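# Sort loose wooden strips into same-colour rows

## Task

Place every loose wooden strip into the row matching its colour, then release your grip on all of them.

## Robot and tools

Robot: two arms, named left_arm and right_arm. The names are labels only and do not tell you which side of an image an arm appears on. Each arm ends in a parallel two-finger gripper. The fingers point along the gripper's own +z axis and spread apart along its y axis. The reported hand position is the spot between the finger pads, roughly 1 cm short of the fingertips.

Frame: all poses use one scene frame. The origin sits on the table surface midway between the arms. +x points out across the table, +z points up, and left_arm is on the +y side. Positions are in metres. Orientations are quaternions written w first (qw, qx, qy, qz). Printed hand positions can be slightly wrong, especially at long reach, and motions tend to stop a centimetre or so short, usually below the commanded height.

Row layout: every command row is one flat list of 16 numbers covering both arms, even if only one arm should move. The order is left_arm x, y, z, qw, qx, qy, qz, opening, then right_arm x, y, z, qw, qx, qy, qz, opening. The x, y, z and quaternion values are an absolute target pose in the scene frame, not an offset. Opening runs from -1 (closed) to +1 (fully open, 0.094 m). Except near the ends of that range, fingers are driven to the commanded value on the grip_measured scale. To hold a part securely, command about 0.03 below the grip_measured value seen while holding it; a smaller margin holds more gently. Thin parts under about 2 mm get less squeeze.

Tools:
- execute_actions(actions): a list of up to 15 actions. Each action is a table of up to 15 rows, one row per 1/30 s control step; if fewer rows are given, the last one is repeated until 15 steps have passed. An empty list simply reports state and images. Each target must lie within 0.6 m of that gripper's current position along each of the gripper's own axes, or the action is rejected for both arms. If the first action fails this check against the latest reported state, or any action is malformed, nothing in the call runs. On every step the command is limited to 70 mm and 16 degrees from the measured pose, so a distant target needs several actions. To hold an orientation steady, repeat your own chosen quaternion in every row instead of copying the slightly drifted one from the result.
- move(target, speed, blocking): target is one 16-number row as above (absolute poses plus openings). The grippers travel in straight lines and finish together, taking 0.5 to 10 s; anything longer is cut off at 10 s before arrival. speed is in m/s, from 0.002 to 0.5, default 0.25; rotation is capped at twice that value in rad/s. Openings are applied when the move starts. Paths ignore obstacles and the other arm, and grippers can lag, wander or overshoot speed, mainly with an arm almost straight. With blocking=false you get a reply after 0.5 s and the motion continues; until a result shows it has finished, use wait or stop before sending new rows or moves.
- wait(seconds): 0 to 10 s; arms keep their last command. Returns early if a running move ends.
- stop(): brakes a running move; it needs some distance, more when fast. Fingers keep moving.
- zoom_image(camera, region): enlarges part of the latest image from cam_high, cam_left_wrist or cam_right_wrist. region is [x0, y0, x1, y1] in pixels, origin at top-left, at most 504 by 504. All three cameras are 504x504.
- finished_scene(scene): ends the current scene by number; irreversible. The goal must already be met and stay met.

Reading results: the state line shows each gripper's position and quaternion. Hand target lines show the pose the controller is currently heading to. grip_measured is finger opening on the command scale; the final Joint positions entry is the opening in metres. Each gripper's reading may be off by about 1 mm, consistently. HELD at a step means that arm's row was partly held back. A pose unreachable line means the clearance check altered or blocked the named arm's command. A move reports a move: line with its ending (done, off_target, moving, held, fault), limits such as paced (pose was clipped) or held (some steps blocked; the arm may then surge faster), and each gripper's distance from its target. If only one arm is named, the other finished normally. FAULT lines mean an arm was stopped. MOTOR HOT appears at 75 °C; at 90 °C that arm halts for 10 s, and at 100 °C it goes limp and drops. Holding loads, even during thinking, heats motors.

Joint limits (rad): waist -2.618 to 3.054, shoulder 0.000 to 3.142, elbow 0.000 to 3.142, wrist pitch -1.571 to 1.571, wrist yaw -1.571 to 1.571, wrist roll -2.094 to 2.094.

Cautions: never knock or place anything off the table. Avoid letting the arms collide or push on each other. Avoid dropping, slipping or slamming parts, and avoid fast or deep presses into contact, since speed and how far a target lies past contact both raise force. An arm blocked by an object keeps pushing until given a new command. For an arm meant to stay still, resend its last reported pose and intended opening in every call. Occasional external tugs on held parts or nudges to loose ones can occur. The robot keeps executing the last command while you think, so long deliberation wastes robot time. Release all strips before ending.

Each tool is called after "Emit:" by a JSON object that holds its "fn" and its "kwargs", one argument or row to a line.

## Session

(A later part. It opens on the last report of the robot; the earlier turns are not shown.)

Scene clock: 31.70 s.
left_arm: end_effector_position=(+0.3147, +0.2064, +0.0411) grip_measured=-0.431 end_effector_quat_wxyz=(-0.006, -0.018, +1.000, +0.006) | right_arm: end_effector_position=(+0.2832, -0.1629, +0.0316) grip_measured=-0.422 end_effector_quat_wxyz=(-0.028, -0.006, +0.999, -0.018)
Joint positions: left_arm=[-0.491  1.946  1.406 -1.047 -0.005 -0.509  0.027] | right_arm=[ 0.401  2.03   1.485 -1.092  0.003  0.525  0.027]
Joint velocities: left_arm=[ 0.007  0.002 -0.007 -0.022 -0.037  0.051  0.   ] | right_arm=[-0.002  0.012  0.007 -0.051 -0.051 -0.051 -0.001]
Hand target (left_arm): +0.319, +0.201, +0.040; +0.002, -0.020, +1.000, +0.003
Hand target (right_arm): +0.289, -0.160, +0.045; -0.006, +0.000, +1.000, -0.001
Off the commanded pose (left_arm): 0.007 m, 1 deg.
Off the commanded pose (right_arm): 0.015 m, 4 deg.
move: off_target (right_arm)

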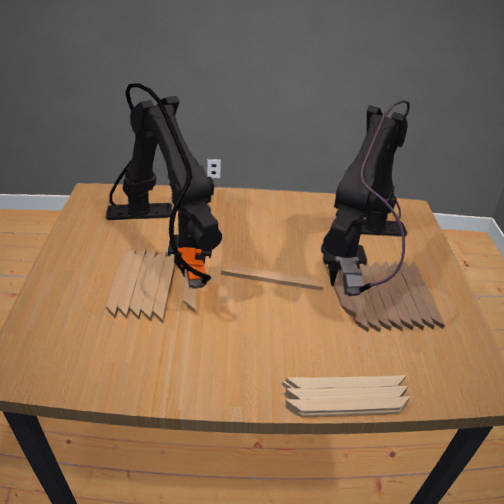

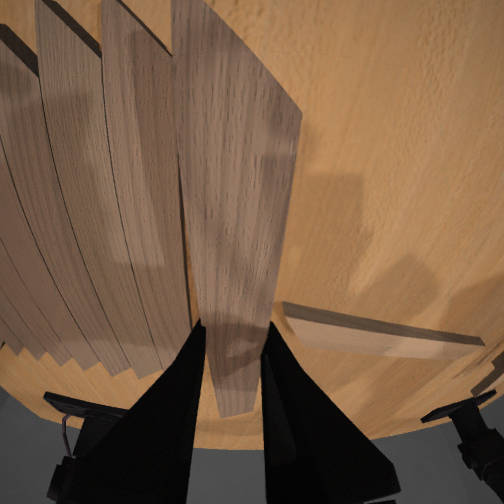

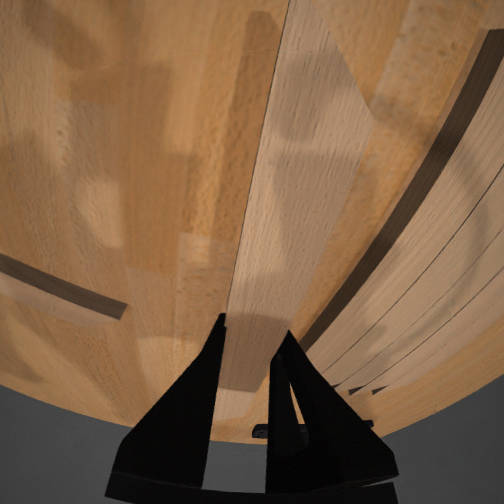

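Emit:
{"fn": "move", "kwargs": {
  "target": [0.333,0.197,0.012,0,-0.02,1,0,-0.5, 0.30,-0.16,0.022,0,0.03,1,0,-0.5],
  "speed": 0.05
}}

Scene clock: 33.73 s.
left_arm: end_effector_position=(+0.3233, +0.2015, +0.0123) grip_measured=-0.431 end_effector_quat_wxyz=(-0.012, -0.018, +1.000, +0.008) | right_arm: end_effector_position=(+0.2962, -0.1587, +0.0262) grip_measured=-0.422 end_effector_quat_wxyz=(-0.002, +0.022, +1.000, -0.003)
Joint positions: left_arm=[-0.491  2.03   1.406 -0.976 -0.003 -0.51   0.027] | right_arm=[ 0.393  2.03   1.465 -1.011  0.003  0.573  0.027]
Joint velocities: left_arm=[ 0.007  0.007  0.007 -0.037  0.007  0.007 -0.002] | right_arm=[-0.007 -0.022 -0.007  0.037  0.022 -0.022 -0.   ]
Hand target (left_arm): +0.333, +0.198, +0.012; +0.000, -0.020, +1.000, +0.000
Hand target (right_arm): +0.300, -0.160, +0.022; -0.001, +0.030, +1.000, -0.000
Off the commanded pose (left_arm): 0.011 m, 2 deg.
Off the commanded pose (right_arm): 0.006 m, 1 deg.
move: off_target (left_arm)

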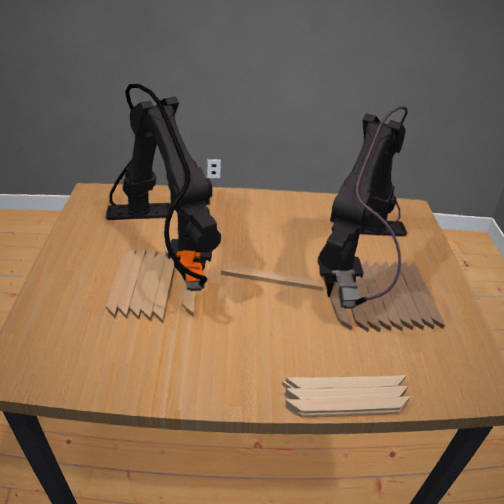

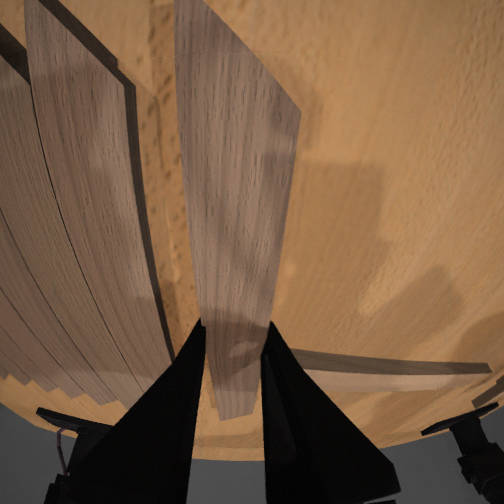

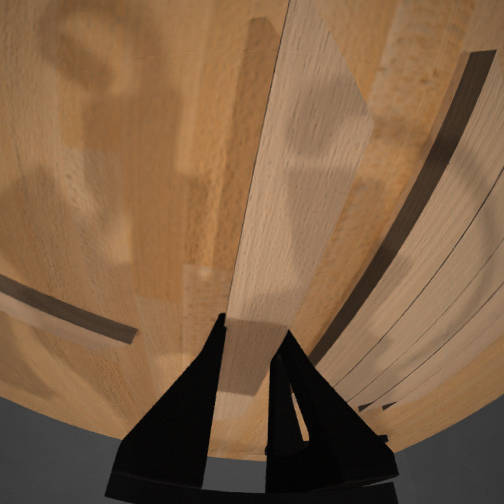

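Emit:
{"fn": "move", "kwargs": {
  "target": [0.338,0.197,0.008,0,-0.02,1,0,-0.5, 0.30,-0.168,0.01,0,0.03,1,0,-0.5],
  "speed": 0.05
}}

Emit:
{"fn": "move", "kwargs": {
  "target": [0.338,0.197,0.008,0,-0.02,1,0,-0.28, 0.30,-0.168,0.01,0,0.03,1,0,-0.28]
}}

Emit:
{"fn": "move", "kwargs": {
  "target": [0.338,0.197,0.09,0,-0.02,1,0,-0.28, 0.30,-0.168,0.1,0,0.03,1,0,-0.28],
  "speed": 0.15
}}

Emit:
{"fn": "move", "kwargs": {
  "target": [0.275,0.04,0.05,0,0.78,0.63,0,0.5, 0.2,-0.3,0.12,0,0.03,1,0,0.3],
  "speed": 0.4
}}

Scene clock: 35.30 s.
left_arm: end_effector_position=(+0.3234, +0.2011, +0.0099) grip_measured=-0.431 end_effector_quat_wxyz=(-0.015, -0.018, +1.000, +0.009) | right_arm: end_effector_position=(+0.2967, -0.1670, +0.0149) grip_measured=-0.422 end_effector_quat_wxyz=(-0.001, +0.029, +1.000, -0.002)
Joint positions: left_arm=[-0.491  2.038  1.407 -0.974 -0.001 -0.51   0.027] | right_arm=[ 0.373  2.03   1.417 -0.962  0.003  0.567  0.027]
Joint velocities: left_arm=[ 0.007 -0.017 -0.007  0.007 -0.007 -0.037  0.001] | right_arm=[-0.017 -0.007 -0.022  0.037  0.022  0.022 -0.001]
Hand target (left_arm): +0.338, +0.197, +0.008; +0.000, -0.020, +1.000, -0.000
Hand target (right_arm): +0.300, -0.168, +0.010; -0.000, +0.030, +1.000, +0.000
Off the commanded pose (left_arm): 0.015 m, 2 deg.
Off the commanded pose (right_arm): 0.006 m, 0 deg.
move: off_target (left_arm)

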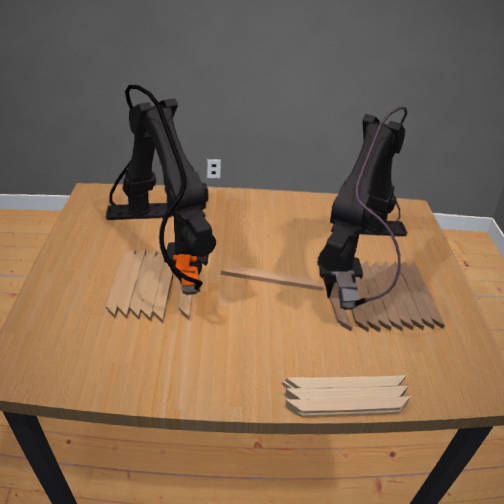

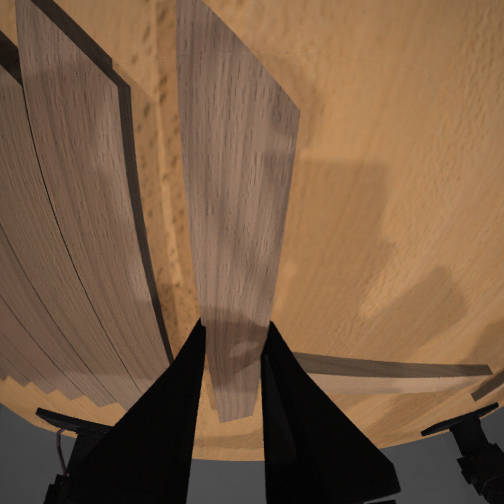

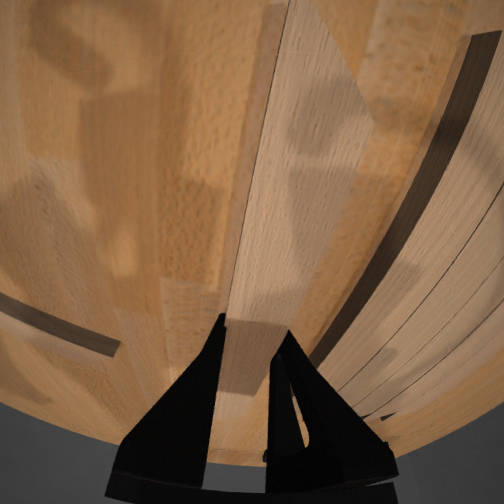

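Scene clock: 36.07 s.
left_arm: end_effector_position=(+0.3246, +0.2005, +0.0065) grip_measured=-0.281 end_effector_quat_wxyz=(-0.015, -0.018, +1.000, +0.009) | right_arm: end_effector_position=(+0.2970, -0.1669, +0.0149) grip_measured=-0.282 end_effector_quat_wxyz=(-0.000, +0.029, +1.000, -0.002)
Joint positions: left_arm=[-0.491  2.048  1.407 -0.964 -0.001 -0.51   0.034] | right_arm=[ 0.373  2.03   1.417 -0.961  0.003  0.566  0.034]
Joint velocities: left_arm=[ 0.007 -0.007  0.017 -0.022  0.037  0.051  0.   ] | right_arm=[-0.007 -0.007 -0.022 -0.022 -0.007  0.051  0.   ]
Hand target (left_arm): +0.338, +0.197, +0.008; -0.000, -0.020, +1.000, +0.000
Hand target (right_arm): +0.300, -0.168, +0.010; -0.000, +0.030, +1.000, -0.000
Off the commanded pose (left_arm): 0.014 m, 2 deg.
Off the commanded pose (right_arm): 0.006 m, 0 deg.
move: off_target (left_arm)

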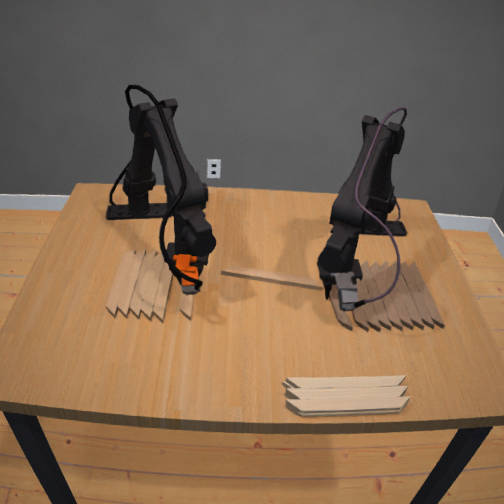

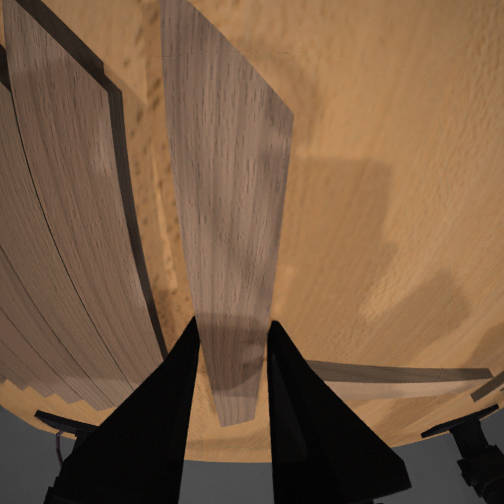

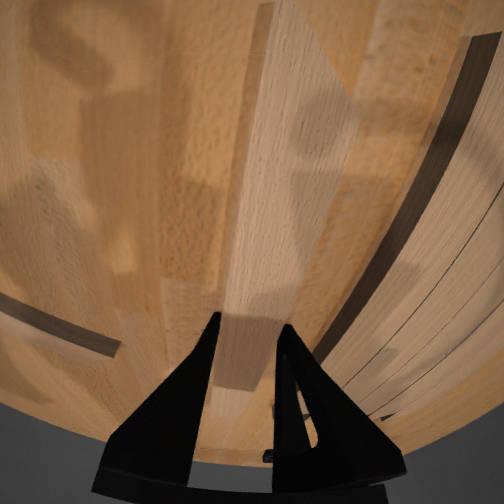

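Scene clock: 37.27 s.
left_arm: end_effector_position=(+0.3345, +0.1955, +0.0775) grip_measured=-0.281 end_effector_quat_wxyz=(-0.010, -0.018, +1.000, +0.006) | right_arm: end_effector_position=(+0.2945, -0.1683, +0.0846) grip_measured=-0.281 end_effector_quat_wxyz=(-0.017, +0.029, +0.999, -0.012)
Joint positions: left_arm=[-0.491  2.008  1.641 -1.228 -0.001 -0.51   0.034] | right_arm=[ 0.373  1.992  1.645 -1.266  0.003  0.566  0.034]
Joint velocities: left_arm=[ 0.007 -0.002 -0.002  0.022 -0.081  0.007  0.   ] | right_arm=[-0.012  0.002  0.017  0.007  0.007  0.007  0.001]
Hand target (left_arm): +0.339, +0.197, +0.089; +0.000, -0.020, +1.000, -0.000
Hand target (right_arm): +0.300, -0.168, +0.100; +0.000, +0.030, +1.000, -0.000
Off the commanded pose (left_arm): 0.013 m, 1 deg.
Off the commanded pose (right_arm): 0.016 m, 2 deg.
move: off_target (left_arm, right_arm)

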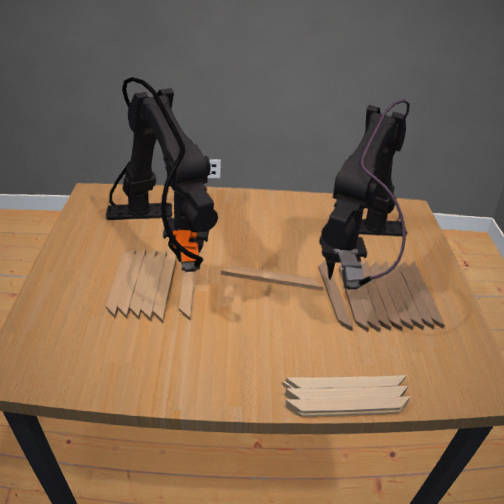

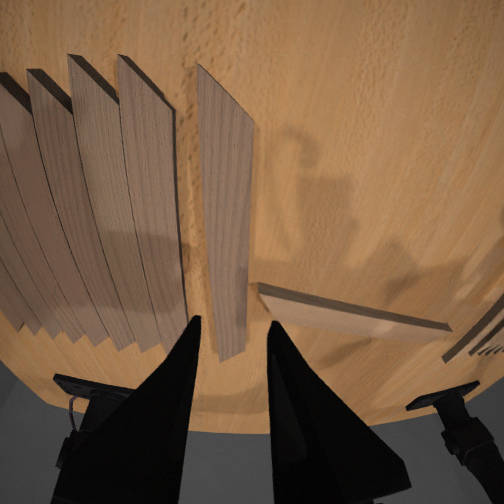

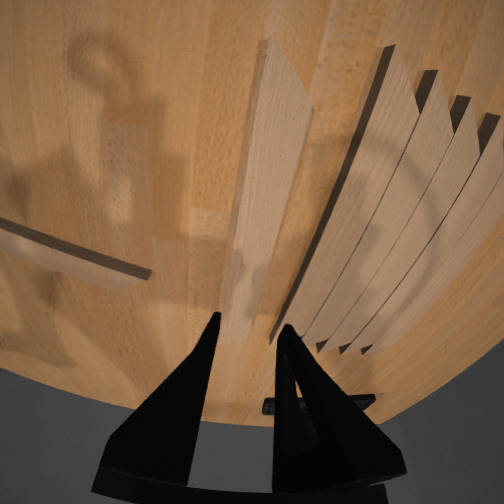

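Scene clock: 40.20 s.
left_arm: end_effector_position=(+0.2738, +0.0486, +0.0469) grip_measured=+0.499 end_effector_quat_wxyz=(-0.010, +0.772, +0.636, +0.005) | right_arm: end_effector_position=(+0.2022, -0.2982, +0.1143) grip_measured=+0.298 end_effector_quat_wxyz=(-0.013, +0.029, +0.999, -0.005)
Joint positions: left_arm=[-0.882  2.199  1.812 -1.204 -0.01   0.9    0.07 ] | right_arm=[ 0.076  1.456  1.143 -1.285  0.003  0.269  0.061]
Joint velocities: left_arm=[-0.012 -0.007 -0.017 -0.051 -0.007  0.022 -0.001] | right_arm=[-0.022  0.007 -0.012 -0.081 -0.066  0.051  0.001]
Hand target (left_arm): +0.278, +0.040, +0.049; +0.001, +0.778, +0.628, +0.004
Hand target (right_arm): +0.200, -0.300, +0.120; -0.003, +0.030, +1.000, +0.001
Off the commanded pose (left_arm): 0.009 m, 2 deg.
Off the commanded pose (right_arm): 0.006 m, 2 deg.
move: done

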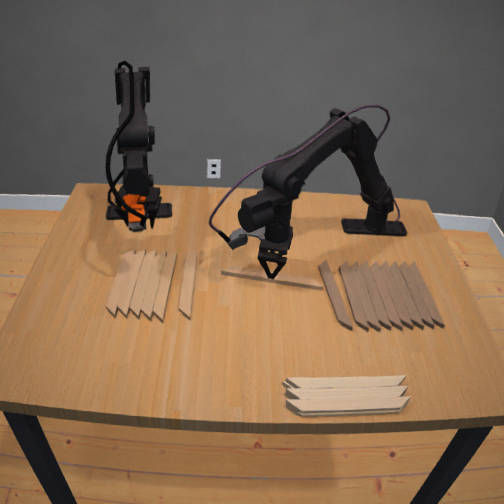

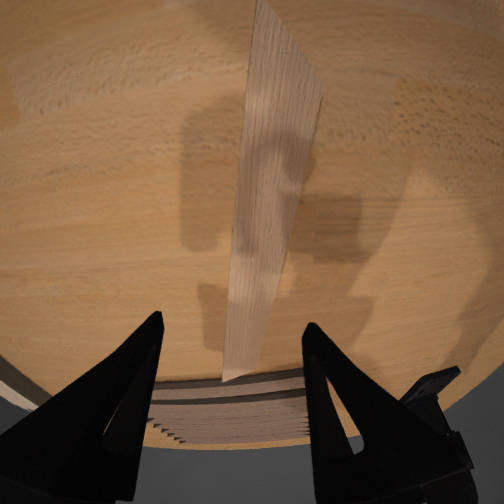

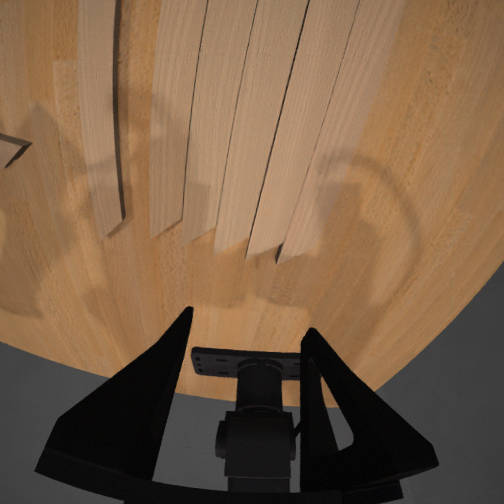

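Emit:
{"fn": "move", "kwargs": {
  "target": [0.267,0.04,0.008,0,0.79,0.61,0,0.5, 0.2,-0.3,0.12,0,0.03,1,0,0.3],
  "speed": 0.08
}}

Emit:
{"fn": "move", "kwargs": {
  "target": [0.267,0.04,0.008,0,0.79,0.61,0,-0.5, 0.2,-0.3,0.12,0,0.03,1,0,0.3]
}}

Emit:
{"fn": "move", "kwargs": {
  "target": [0.267,0.03,0.06,0,0.79,0.61,0,-0.5, 0.2,-0.3,0.12,0,0.03,1,0,0.3]
}}

Emit:
{"fn": "move", "kwargs": {
  "target": [0.28,0.0,0.04,0,0,1,0,-0.5, 0.2,-0.3,0.12,0,0.03,1,0,0.3],
  "speed": 0.4
}}

Emit:
{"fn": "move", "kwargs": {
  "target": [0.28,0.0,0.008,0,0,1,0,-0.5, 0.2,-0.3,0.12,0,0.03,1,0,0.3],
  "speed": 0.06
}}

Scene clock: 42.17 s.
left_arm: end_effector_position=(+0.2721, +0.0424, +0.0165) grip_measured=+0.499 end_effector_quat_wxyz=(+0.004, +0.785, +0.619, +0.005) | right_arm: end_effector_position=(+0.2022, -0.2982, +0.1143) grip_measured=+0.298 end_effector_quat_wxyz=(-0.013, +0.028, +1.000, -0.005)
Joint positions: left_arm=[-0.895  2.21   1.706 -1.059 -0.01   0.93   0.07 ] | right_arm=[ 0.076  1.456  1.143 -1.285  0.003  0.268  0.061]
Joint velocities: left_arm=[ 0.017 -0.017  0.007 -0.037 -0.037  0.022  0.   ] | right_arm=[-0.007 -0.017 -0.022  0.022  0.022 -0.037 -0.   ]
Hand target (left_arm): +0.267, +0.041, +0.008; -0.000, +0.791, +0.611, +0.000
Hand target (right_arm): +0.200, -0.300, +0.120; -0.000, +0.030, +1.000, -0.000
Off the commanded pose (left_arm): 0.010 m, 1 deg.
Off the commanded pose (right_arm): 0.006 m, 2 deg.
move: done

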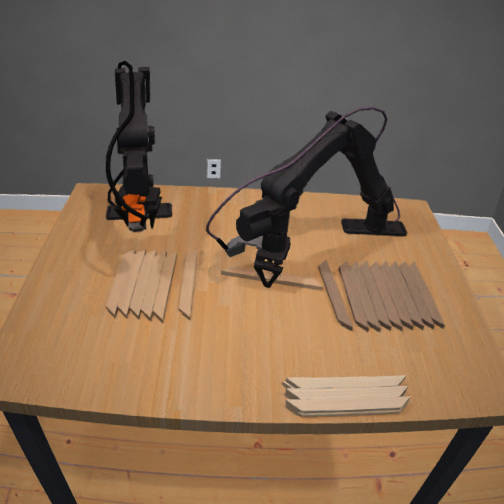

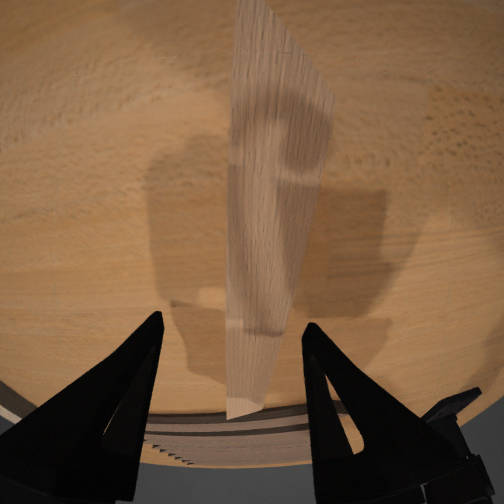

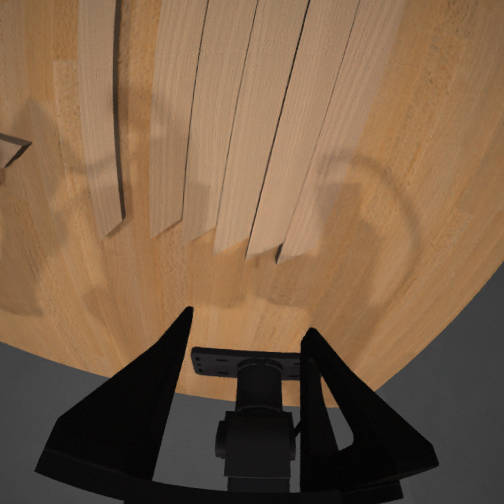

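Scene clock: 42.87 s.
left_arm: end_effector_position=(+0.2723, +0.0424, +0.0165) grip_measured=-0.472 end_effector_quat_wxyz=(+0.005, +0.785, +0.619, +0.006) | right_arm: end_effector_position=(+0.2022, -0.2982, +0.1143) grip_measured=+0.298 end_effector_quat_wxyz=(-0.013, +0.028, +1.000, -0.005)
Joint positions: left_arm=[-0.895  2.21   1.706 -1.058 -0.011  0.93   0.025] | right_arm=[ 0.076  1.456  1.143 -1.285  0.003  0.268  0.061]
Joint velocities: left_arm=[ 0.007 -0.007 -0.027 -0.066  0.007  0.037 -0.   ] | right_arm=[ 0.002 -0.007 -0.002 -0.051 -0.037 -0.066 -0.   ]
Hand target (left_arm): +0.267, +0.040, +0.008; -0.000, +0.791, +0.611, +0.000
Hand target (right_arm): +0.200, -0.300, +0.120; -0.000, +0.030, +1.000, -0.000
Off the commanded pose (left_arm): 0.010 m, 1 deg.
Off the commanded pose (right_arm): 0.006 m, 2 deg.
move: done

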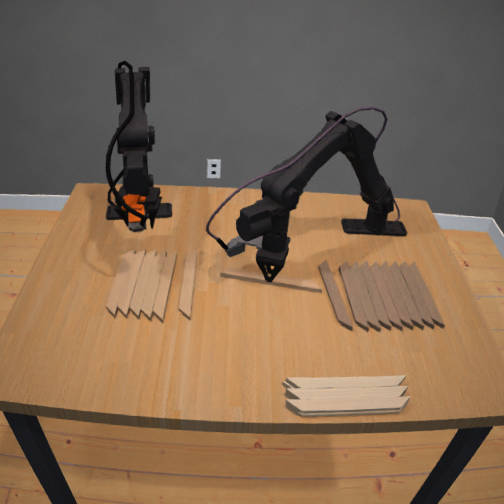

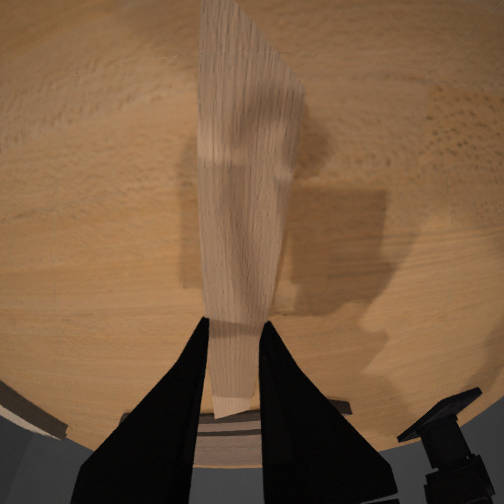

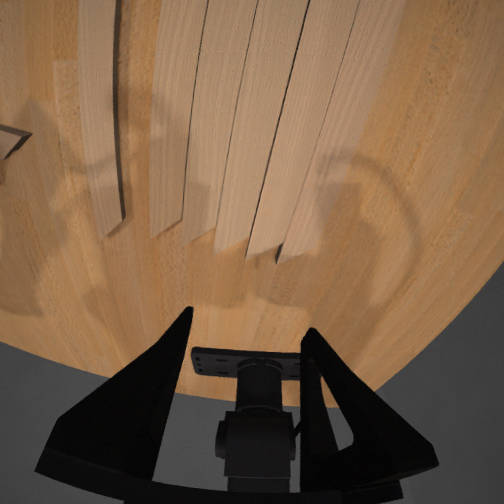

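Scene clock: 43.90 s.
left_arm: end_effector_position=(+0.2699, +0.0351, +0.0550) grip_measured=-0.472 end_effector_quat_wxyz=(-0.002, +0.790, +0.613, +0.005) | right_arm: end_effector_position=(+0.2022, -0.2982, +0.1143) grip_measured=+0.298 end_effector_quat_wxyz=(-0.013, +0.028, +1.000, -0.005)
Joint positions: left_arm=[-0.91   2.21   1.862 -1.226 -0.011  0.93   0.025] | right_arm=[ 0.076  1.456  1.143 -1.285  0.003  0.268  0.061]
Joint velocities: left_arm=[ 0.027 -0.007 -0.002 -0.007 -0.066 -0.139  0.   ] | right_arm=[-0.012 -0.007 -0.007  0.022 -0.022 -0.022 -0.   ]
Hand target (left_arm): +0.268, +0.029, +0.060; +0.000, +0.792, +0.611, +0.000
Hand target (right_arm): +0.200, -0.300, +0.120; -0.000, +0.030, +1.000, -0.000
Off the commanded pose (left_arm): 0.008 m, 1 deg.
Off the commanded pose (right_arm): 0.006 m, 2 deg.
move: done

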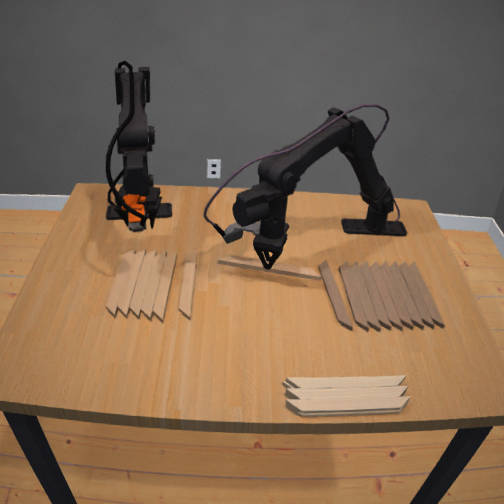

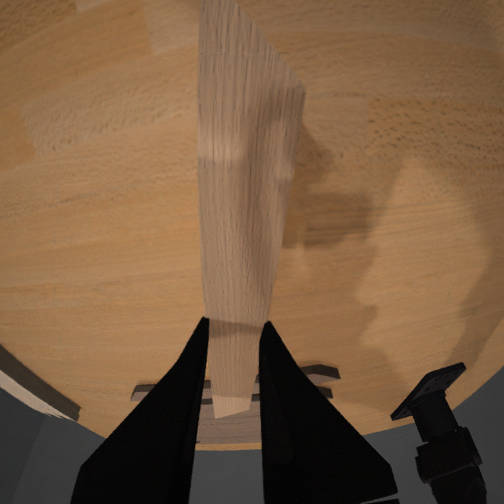

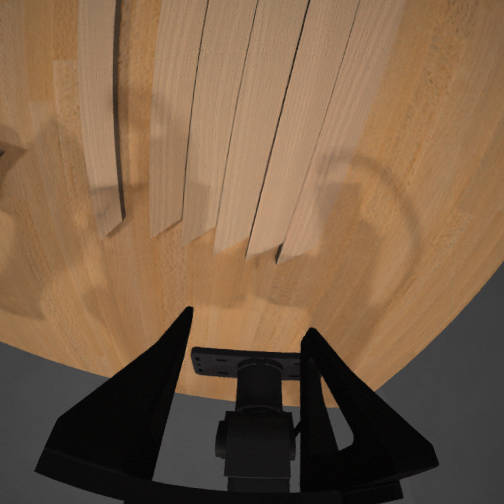

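Scene clock: 46.87 s.
left_arm: end_effector_position=(+0.2825, +0.0057, +0.0356) grip_measured=-0.472 end_effector_quat_wxyz=(-0.001, +0.001, +1.000, +0.000) | right_arm: end_effector_position=(+0.2022, -0.2982, +0.1143) grip_measured=+0.298 end_effector_quat_wxyz=(-0.013, +0.028, +1.000, -0.005)
Joint positions: left_arm=[-0.924  2.359  2.036 -1.25   0.    -0.903  0.025] | right_arm=[ 0.076  1.456  1.143 -1.285  0.003  0.268  0.061]
Joint velocities: left_arm=[ 0.022 -0.007  0.022  0.022 -0.066  0.007  0.001] | right_arm=[-0.027 -0.017 -0.002 -0.007 -0.022 -0.007  0.   ]
Hand target (left_arm): +0.280, +0.000, +0.039; +0.001, +0.000, +1.000, -0.000
Hand target (right_arm): +0.200, -0.300, +0.120; -0.000, +0.030, +1.000, -0.000
Off the commanded pose (left_arm): 0.008 m, 0 deg.
Off the commanded pose (right_arm): 0.006 m, 2 deg.
move: done

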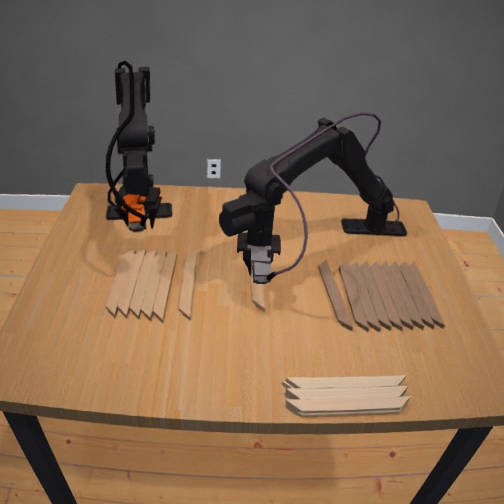

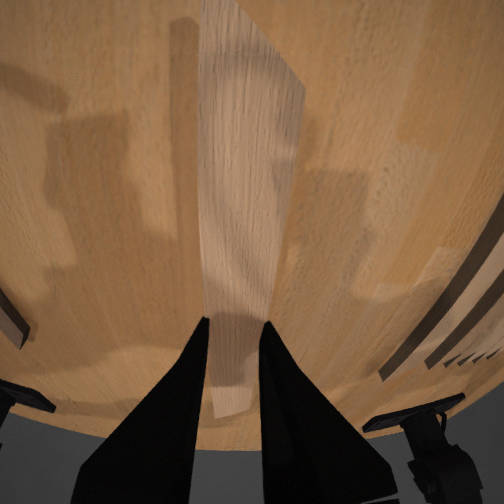

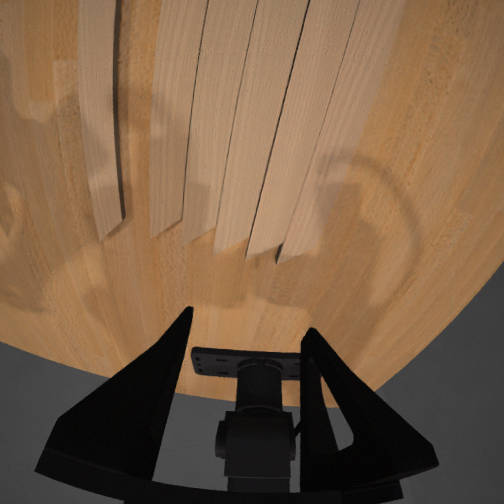

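Scene clock: 47.63 s.
left_arm: end_effector_position=(+0.2835, +0.0043, +0.0165) grip_measured=-0.472 end_effector_quat_wxyz=(-0.001, -0.000, +1.000, -0.000) | right_arm: end_effector_position=(+0.2022, -0.2982, +0.1143) grip_measured=+0.298 end_effector_quat_wxyz=(-0.013, +0.028, +1.000, -0.005)
Joint positions: left_arm=[-0.924  2.377  1.992 -1.186  0.001 -0.907  0.025] | right_arm=[ 0.076  1.456  1.143 -1.285  0.003  0.268  0.061]
Joint velocities: left_arm=[ 0.017 -0.007 -0.017  0.051 -0.081  0.081  0.   ] | right_arm=[-0.012  0.002 -0.022 -0.081 -0.037 -0.037  0.   ]
Hand target (left_arm): +0.280, +0.001, +0.008; +0.000, -0.000, +1.000, +0.000
Hand target (right_arm): +0.200, -0.300, +0.120; -0.000, +0.030, +1.000, -0.000
Off the commanded pose (left_arm): 0.010 m, 0 deg.
Off the commanded pose (right_arm): 0.006 m, 2 deg.
move: done

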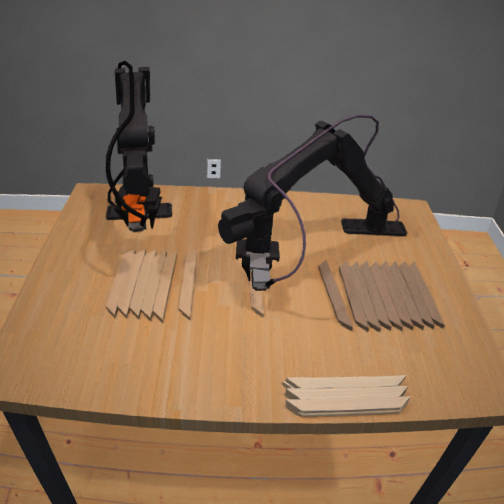

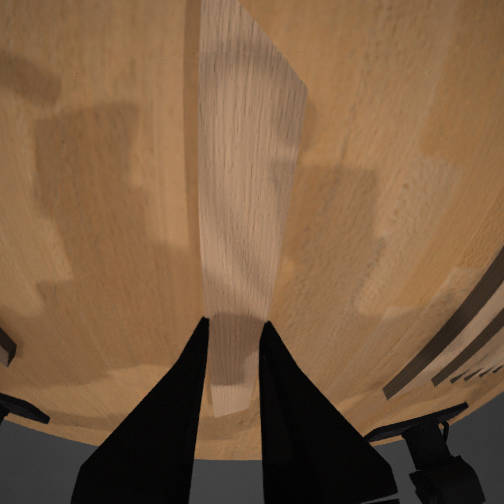

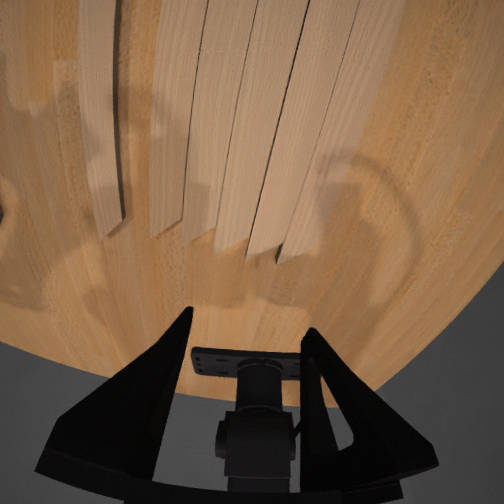

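Emit:
{"fn": "move", "kwargs": {
  "target": [0.28,0.0,0.008,0,0,1,0,0, 0.2,-0.3,0.12,0,0.03,1,0,0.3]
}}

Emit:
{"fn": "move", "kwargs": {
  "target": [0.28,0.0,0.06,0,0,1,0,0, 0.2,-0.3,0.12,0,0.03,1,0,0.3]
}}

Emit:
{"fn": "move", "kwargs": {
  "target": [0.32,0.15,0.03,0,0,1,0,-1, 0.2,-0.3,0.12,0,0.03,1,0,0.3]
}}

Emit:
{"fn": "move", "kwargs": {
  "target": [0.32,0.155,0.006,0,0,1,0,-1, 0.2,-0.3,0.12,0,0.03,1,0,0.3],
  "speed": 0.06
}}

Emit:
{"fn": "move", "kwargs": {
  "target": [0.32,0.192,0.008,0,0,1,0,-1, 0.2,-0.3,0.12,0,0.03,1,0,0.3],
  "speed": 0.04
}}

Scene clock: 49.10 s.
left_arm: end_effector_position=(+0.2847, +0.0027, +0.0165) grip_measured=-0.001 end_effector_quat_wxyz=(+0.002, -0.000, +1.000, -0.003) | right_arm: end_effector_position=(+0.2022, -0.2982, +0.1143) grip_measured=+0.298 end_effector_quat_wxyz=(-0.013, +0.028, +1.000, -0.005)
Joint positions: left_arm=[-0.924  2.377  1.992 -1.178  0.001 -0.907  0.047] | right_arm=[ 0.076  1.456  1.143 -1.285  0.003  0.268  0.061]
Joint velocities: left_arm=[-0.007  0.007 -0.002 -0.022  0.022  0.095  0.   ] | right_arm=[ 0.002 -0.007  0.012 -0.11   0.007 -0.022  0.001]
Hand target (left_arm): +0.280, +0.000, +0.008; +0.000, +0.000, +1.000, +0.000
Hand target (right_arm): +0.200, -0.300, +0.120; -0.000, +0.030, +1.000, -0.000
Off the commanded pose (left_arm): 0.010 m, 0 deg.
Off the commanded pose (right_arm): 0.006 m, 2 deg.
move: done

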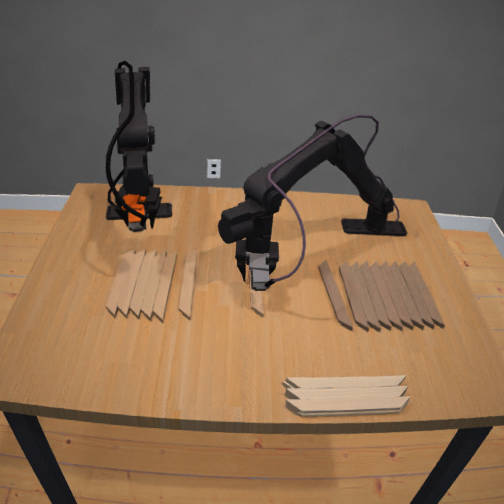

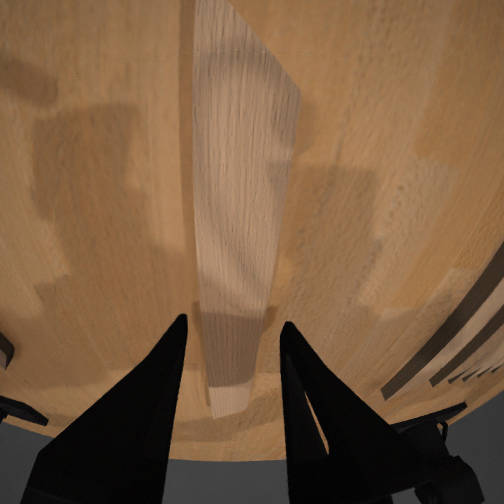

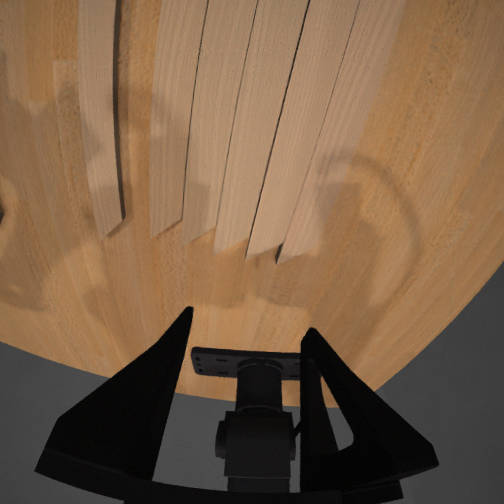

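Scene clock: 50.13 s.
left_arm: end_effector_position=(+0.2829, +0.0051, +0.0498) grip_measured=-0.001 end_effector_quat_wxyz=(-0.005, -0.000, +1.000, +0.006) | right_arm: end_effector_position=(+0.2022, -0.2982, +0.1143) grip_measured=+0.298 end_effector_quat_wxyz=(-0.013, +0.028, +1.000, -0.005)
Joint positions: left_arm=[-0.924  2.377  2.125 -1.333  0.001 -0.907  0.047] | right_arm=[ 0.076  1.456  1.143 -1.285  0.003  0.268  0.061]
Joint velocities: left_arm=[-0.002  0.002 -0.017 -0.066  0.051 -0.066  0.   ] | right_arm=[-0.002 -0.002  0.012  0.007  0.037  0.022  0.   ]
Hand target (left_arm): +0.280, -0.001, +0.060; +0.000, +0.000, +1.000, -0.000
Hand target (right_arm): +0.200, -0.300, +0.120; -0.000, +0.030, +1.000, -0.000
Off the commanded pose (left_arm): 0.012 m, 1 deg.
Off the commanded pose (right_arm): 0.006 m, 2 deg.
move: off_target (left_arm)

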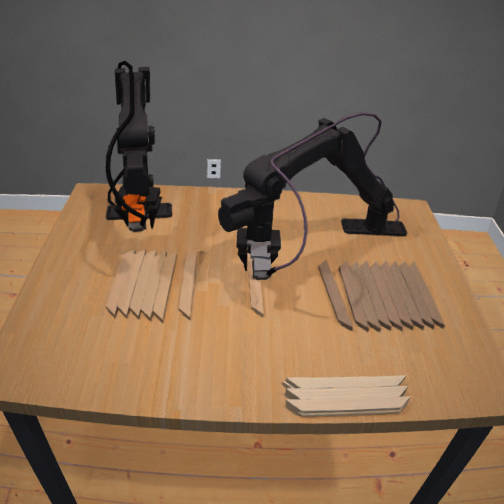

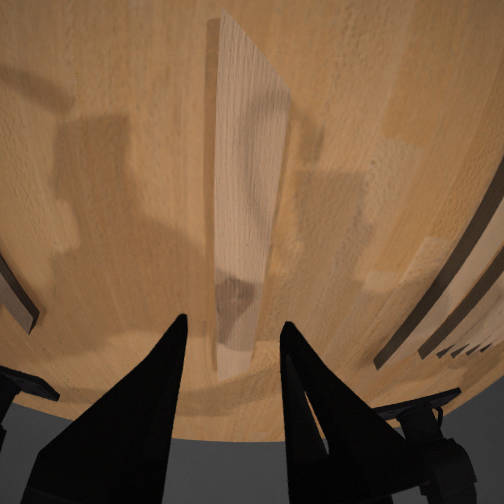

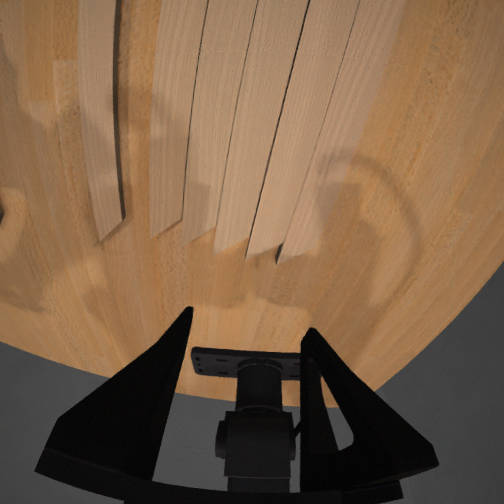

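Scene clock: 51.43 s.
left_arm: end_effector_position=(+0.3166, +0.1521, +0.0261) grip_measured=-0.979 end_effector_quat_wxyz=(-0.014, -0.008, +1.000, +0.007) | right_arm: end_effector_position=(+0.2022, -0.2982, +0.1143) grip_measured=+0.298 end_effector_quat_wxyz=(-0.013, +0.028, +1.000, -0.005)
Joint positions: left_arm=[-0.611  2.083  1.543 -1.062  0.005 -0.608  0.001] | right_arm=[ 0.076  1.456  1.143 -1.285  0.003  0.268  0.061]
Joint velocities: left_arm=[-0.002 -0.012  0.002  0.037  0.022  0.066 -0.   ] | right_arm=[-0.012  0.017  0.012  0.007  0.037  0.051  0.001]
Hand target (left_arm): +0.317, +0.150, +0.031; -0.003, -0.000, +1.000, -0.001
Hand target (right_arm): +0.200, -0.300, +0.120; -0.000, +0.030, +1.000, -0.000
Off the commanded pose (left_arm): 0.006 m, 2 deg.
Off the commanded pose (right_arm): 0.006 m, 2 deg.
move: done

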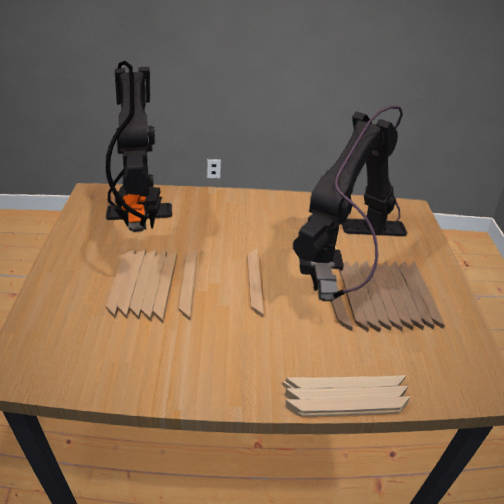

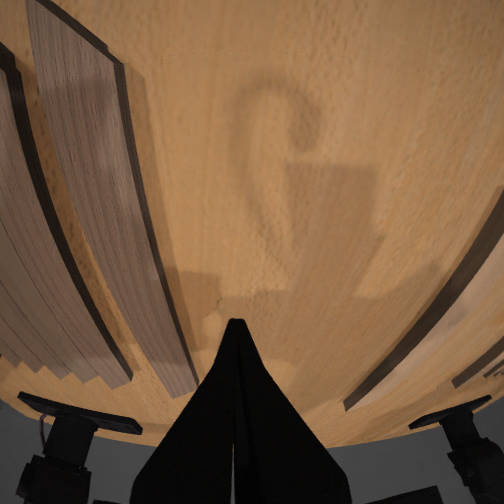

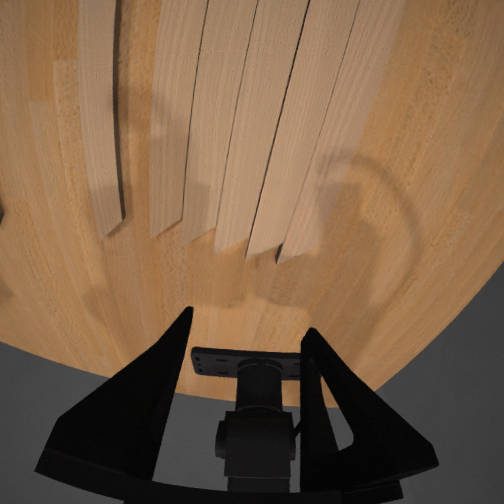

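Scene clock: 52.40 s.
left_arm: end_effector_position=(+0.3184, +0.1509, +0.0109) grip_measured=-0.979 end_effector_quat_wxyz=(-0.002, -0.001, +1.000, -0.002) | right_arm: end_effector_position=(+0.2022, -0.2982, +0.1143) grip_measured=+0.298 end_effector_quat_wxyz=(-0.013, +0.028, +1.000, -0.005)
Joint positions: left_arm=[-0.611  2.083  1.48  -0.969  0.005 -0.595  0.001] | right_arm=[ 0.076  1.456  1.143 -1.285  0.003  0.268  0.061]
Joint velocities: left_arm=[ 0.017 -0.002  0.007 -0.007 -0.066 -0.037 -0.   ] | right_arm=[ 0.007 -0.002 -0.002 -0.007  0.007 -0.007  0.001]
Hand target (left_arm): +0.320, +0.155, +0.006; -0.000, -0.000, +1.000, +0.000
Hand target (right_arm): +0.200, -0.300, +0.120; -0.000, +0.030, +1.000, -0.000
Off the commanded pose (left_arm): 0.007 m, 0 deg.
Off the commanded pose (right_arm): 0.006 m, 2 deg.
move: done

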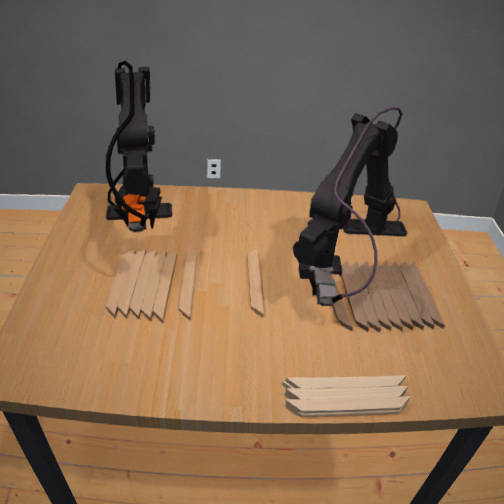

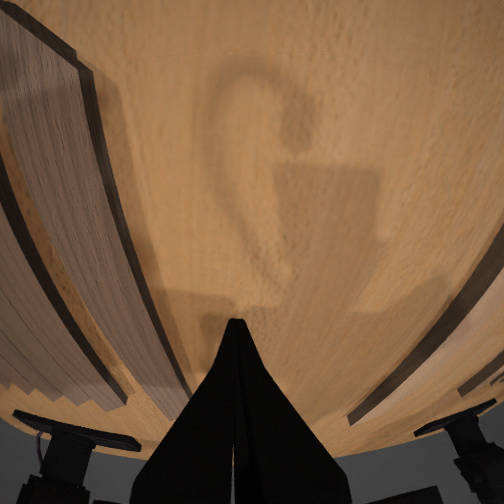

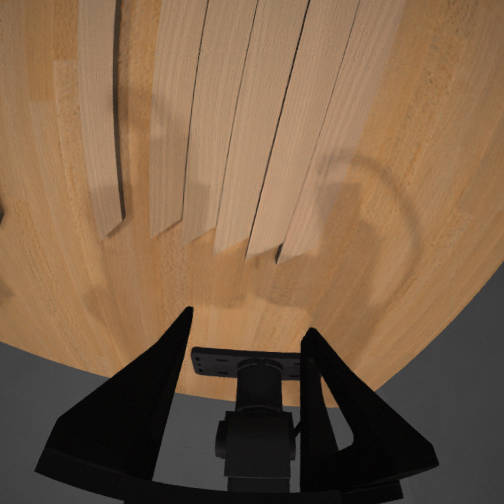

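Scene clock: 53.73 s.
left_arm: end_effector_position=(+0.3176, +0.1862, +0.0062) grip_measured=-0.979 end_effector_quat_wxyz=(-0.010, -0.001, +1.000, -0.000) | right_arm: end_effector_position=(+0.2022, -0.2982, +0.1143) grip_measured=+0.298 end_effector_quat_wxyz=(-0.013, +0.028, +1.000, -0.005)
Joint positions: left_arm=[-0.53   2.036  1.388 -0.94   0.01  -0.514  0.001] | right_arm=[ 0.076  1.456  1.143 -1.285  0.003  0.268  0.061]
Joint velocities: left_arm=[ 0.017 -0.007  0.002 -0.066  0.007 -0.007 -0.   ] | right_arm=[ 0.002 -0.007  0.002 -0.051  0.022 -0.037 -0.001]
Hand target (left_arm): +0.319, +0.192, +0.008; -0.001, -0.000, +1.000, -0.000
Hand target (right_arm): +0.200, -0.300, +0.120; -0.000, +0.030, +1.000, -0.000
Off the commanded pose (left_arm): 0.007 m, 1 deg.
Off the commanded pose (right_arm): 0.006 m, 2 deg.
move: done

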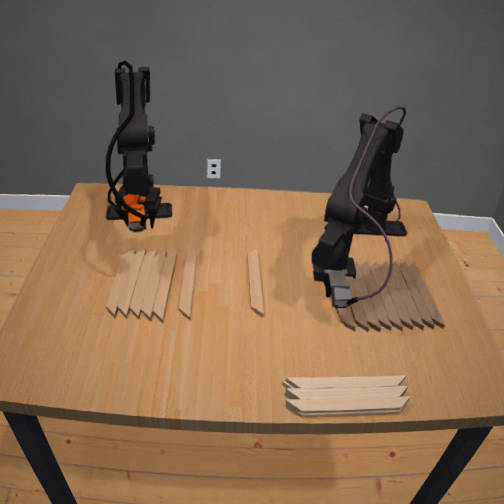

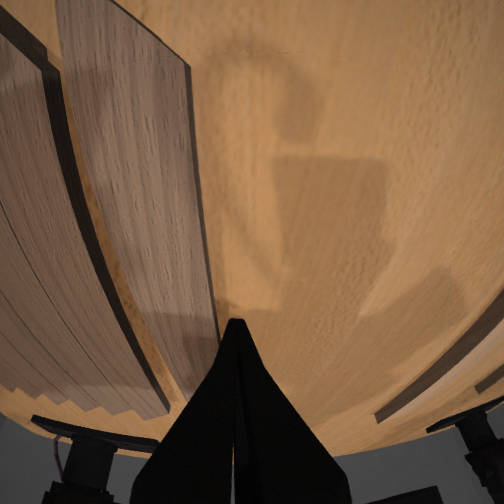

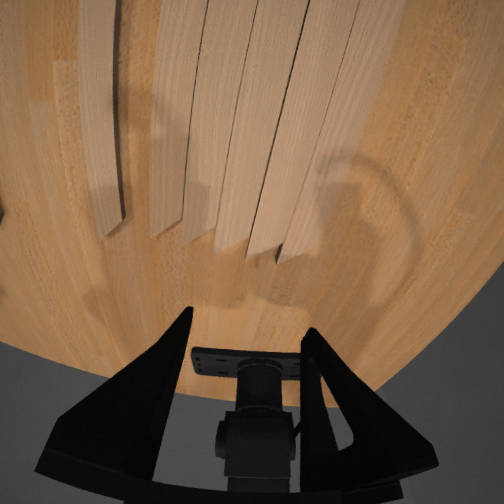

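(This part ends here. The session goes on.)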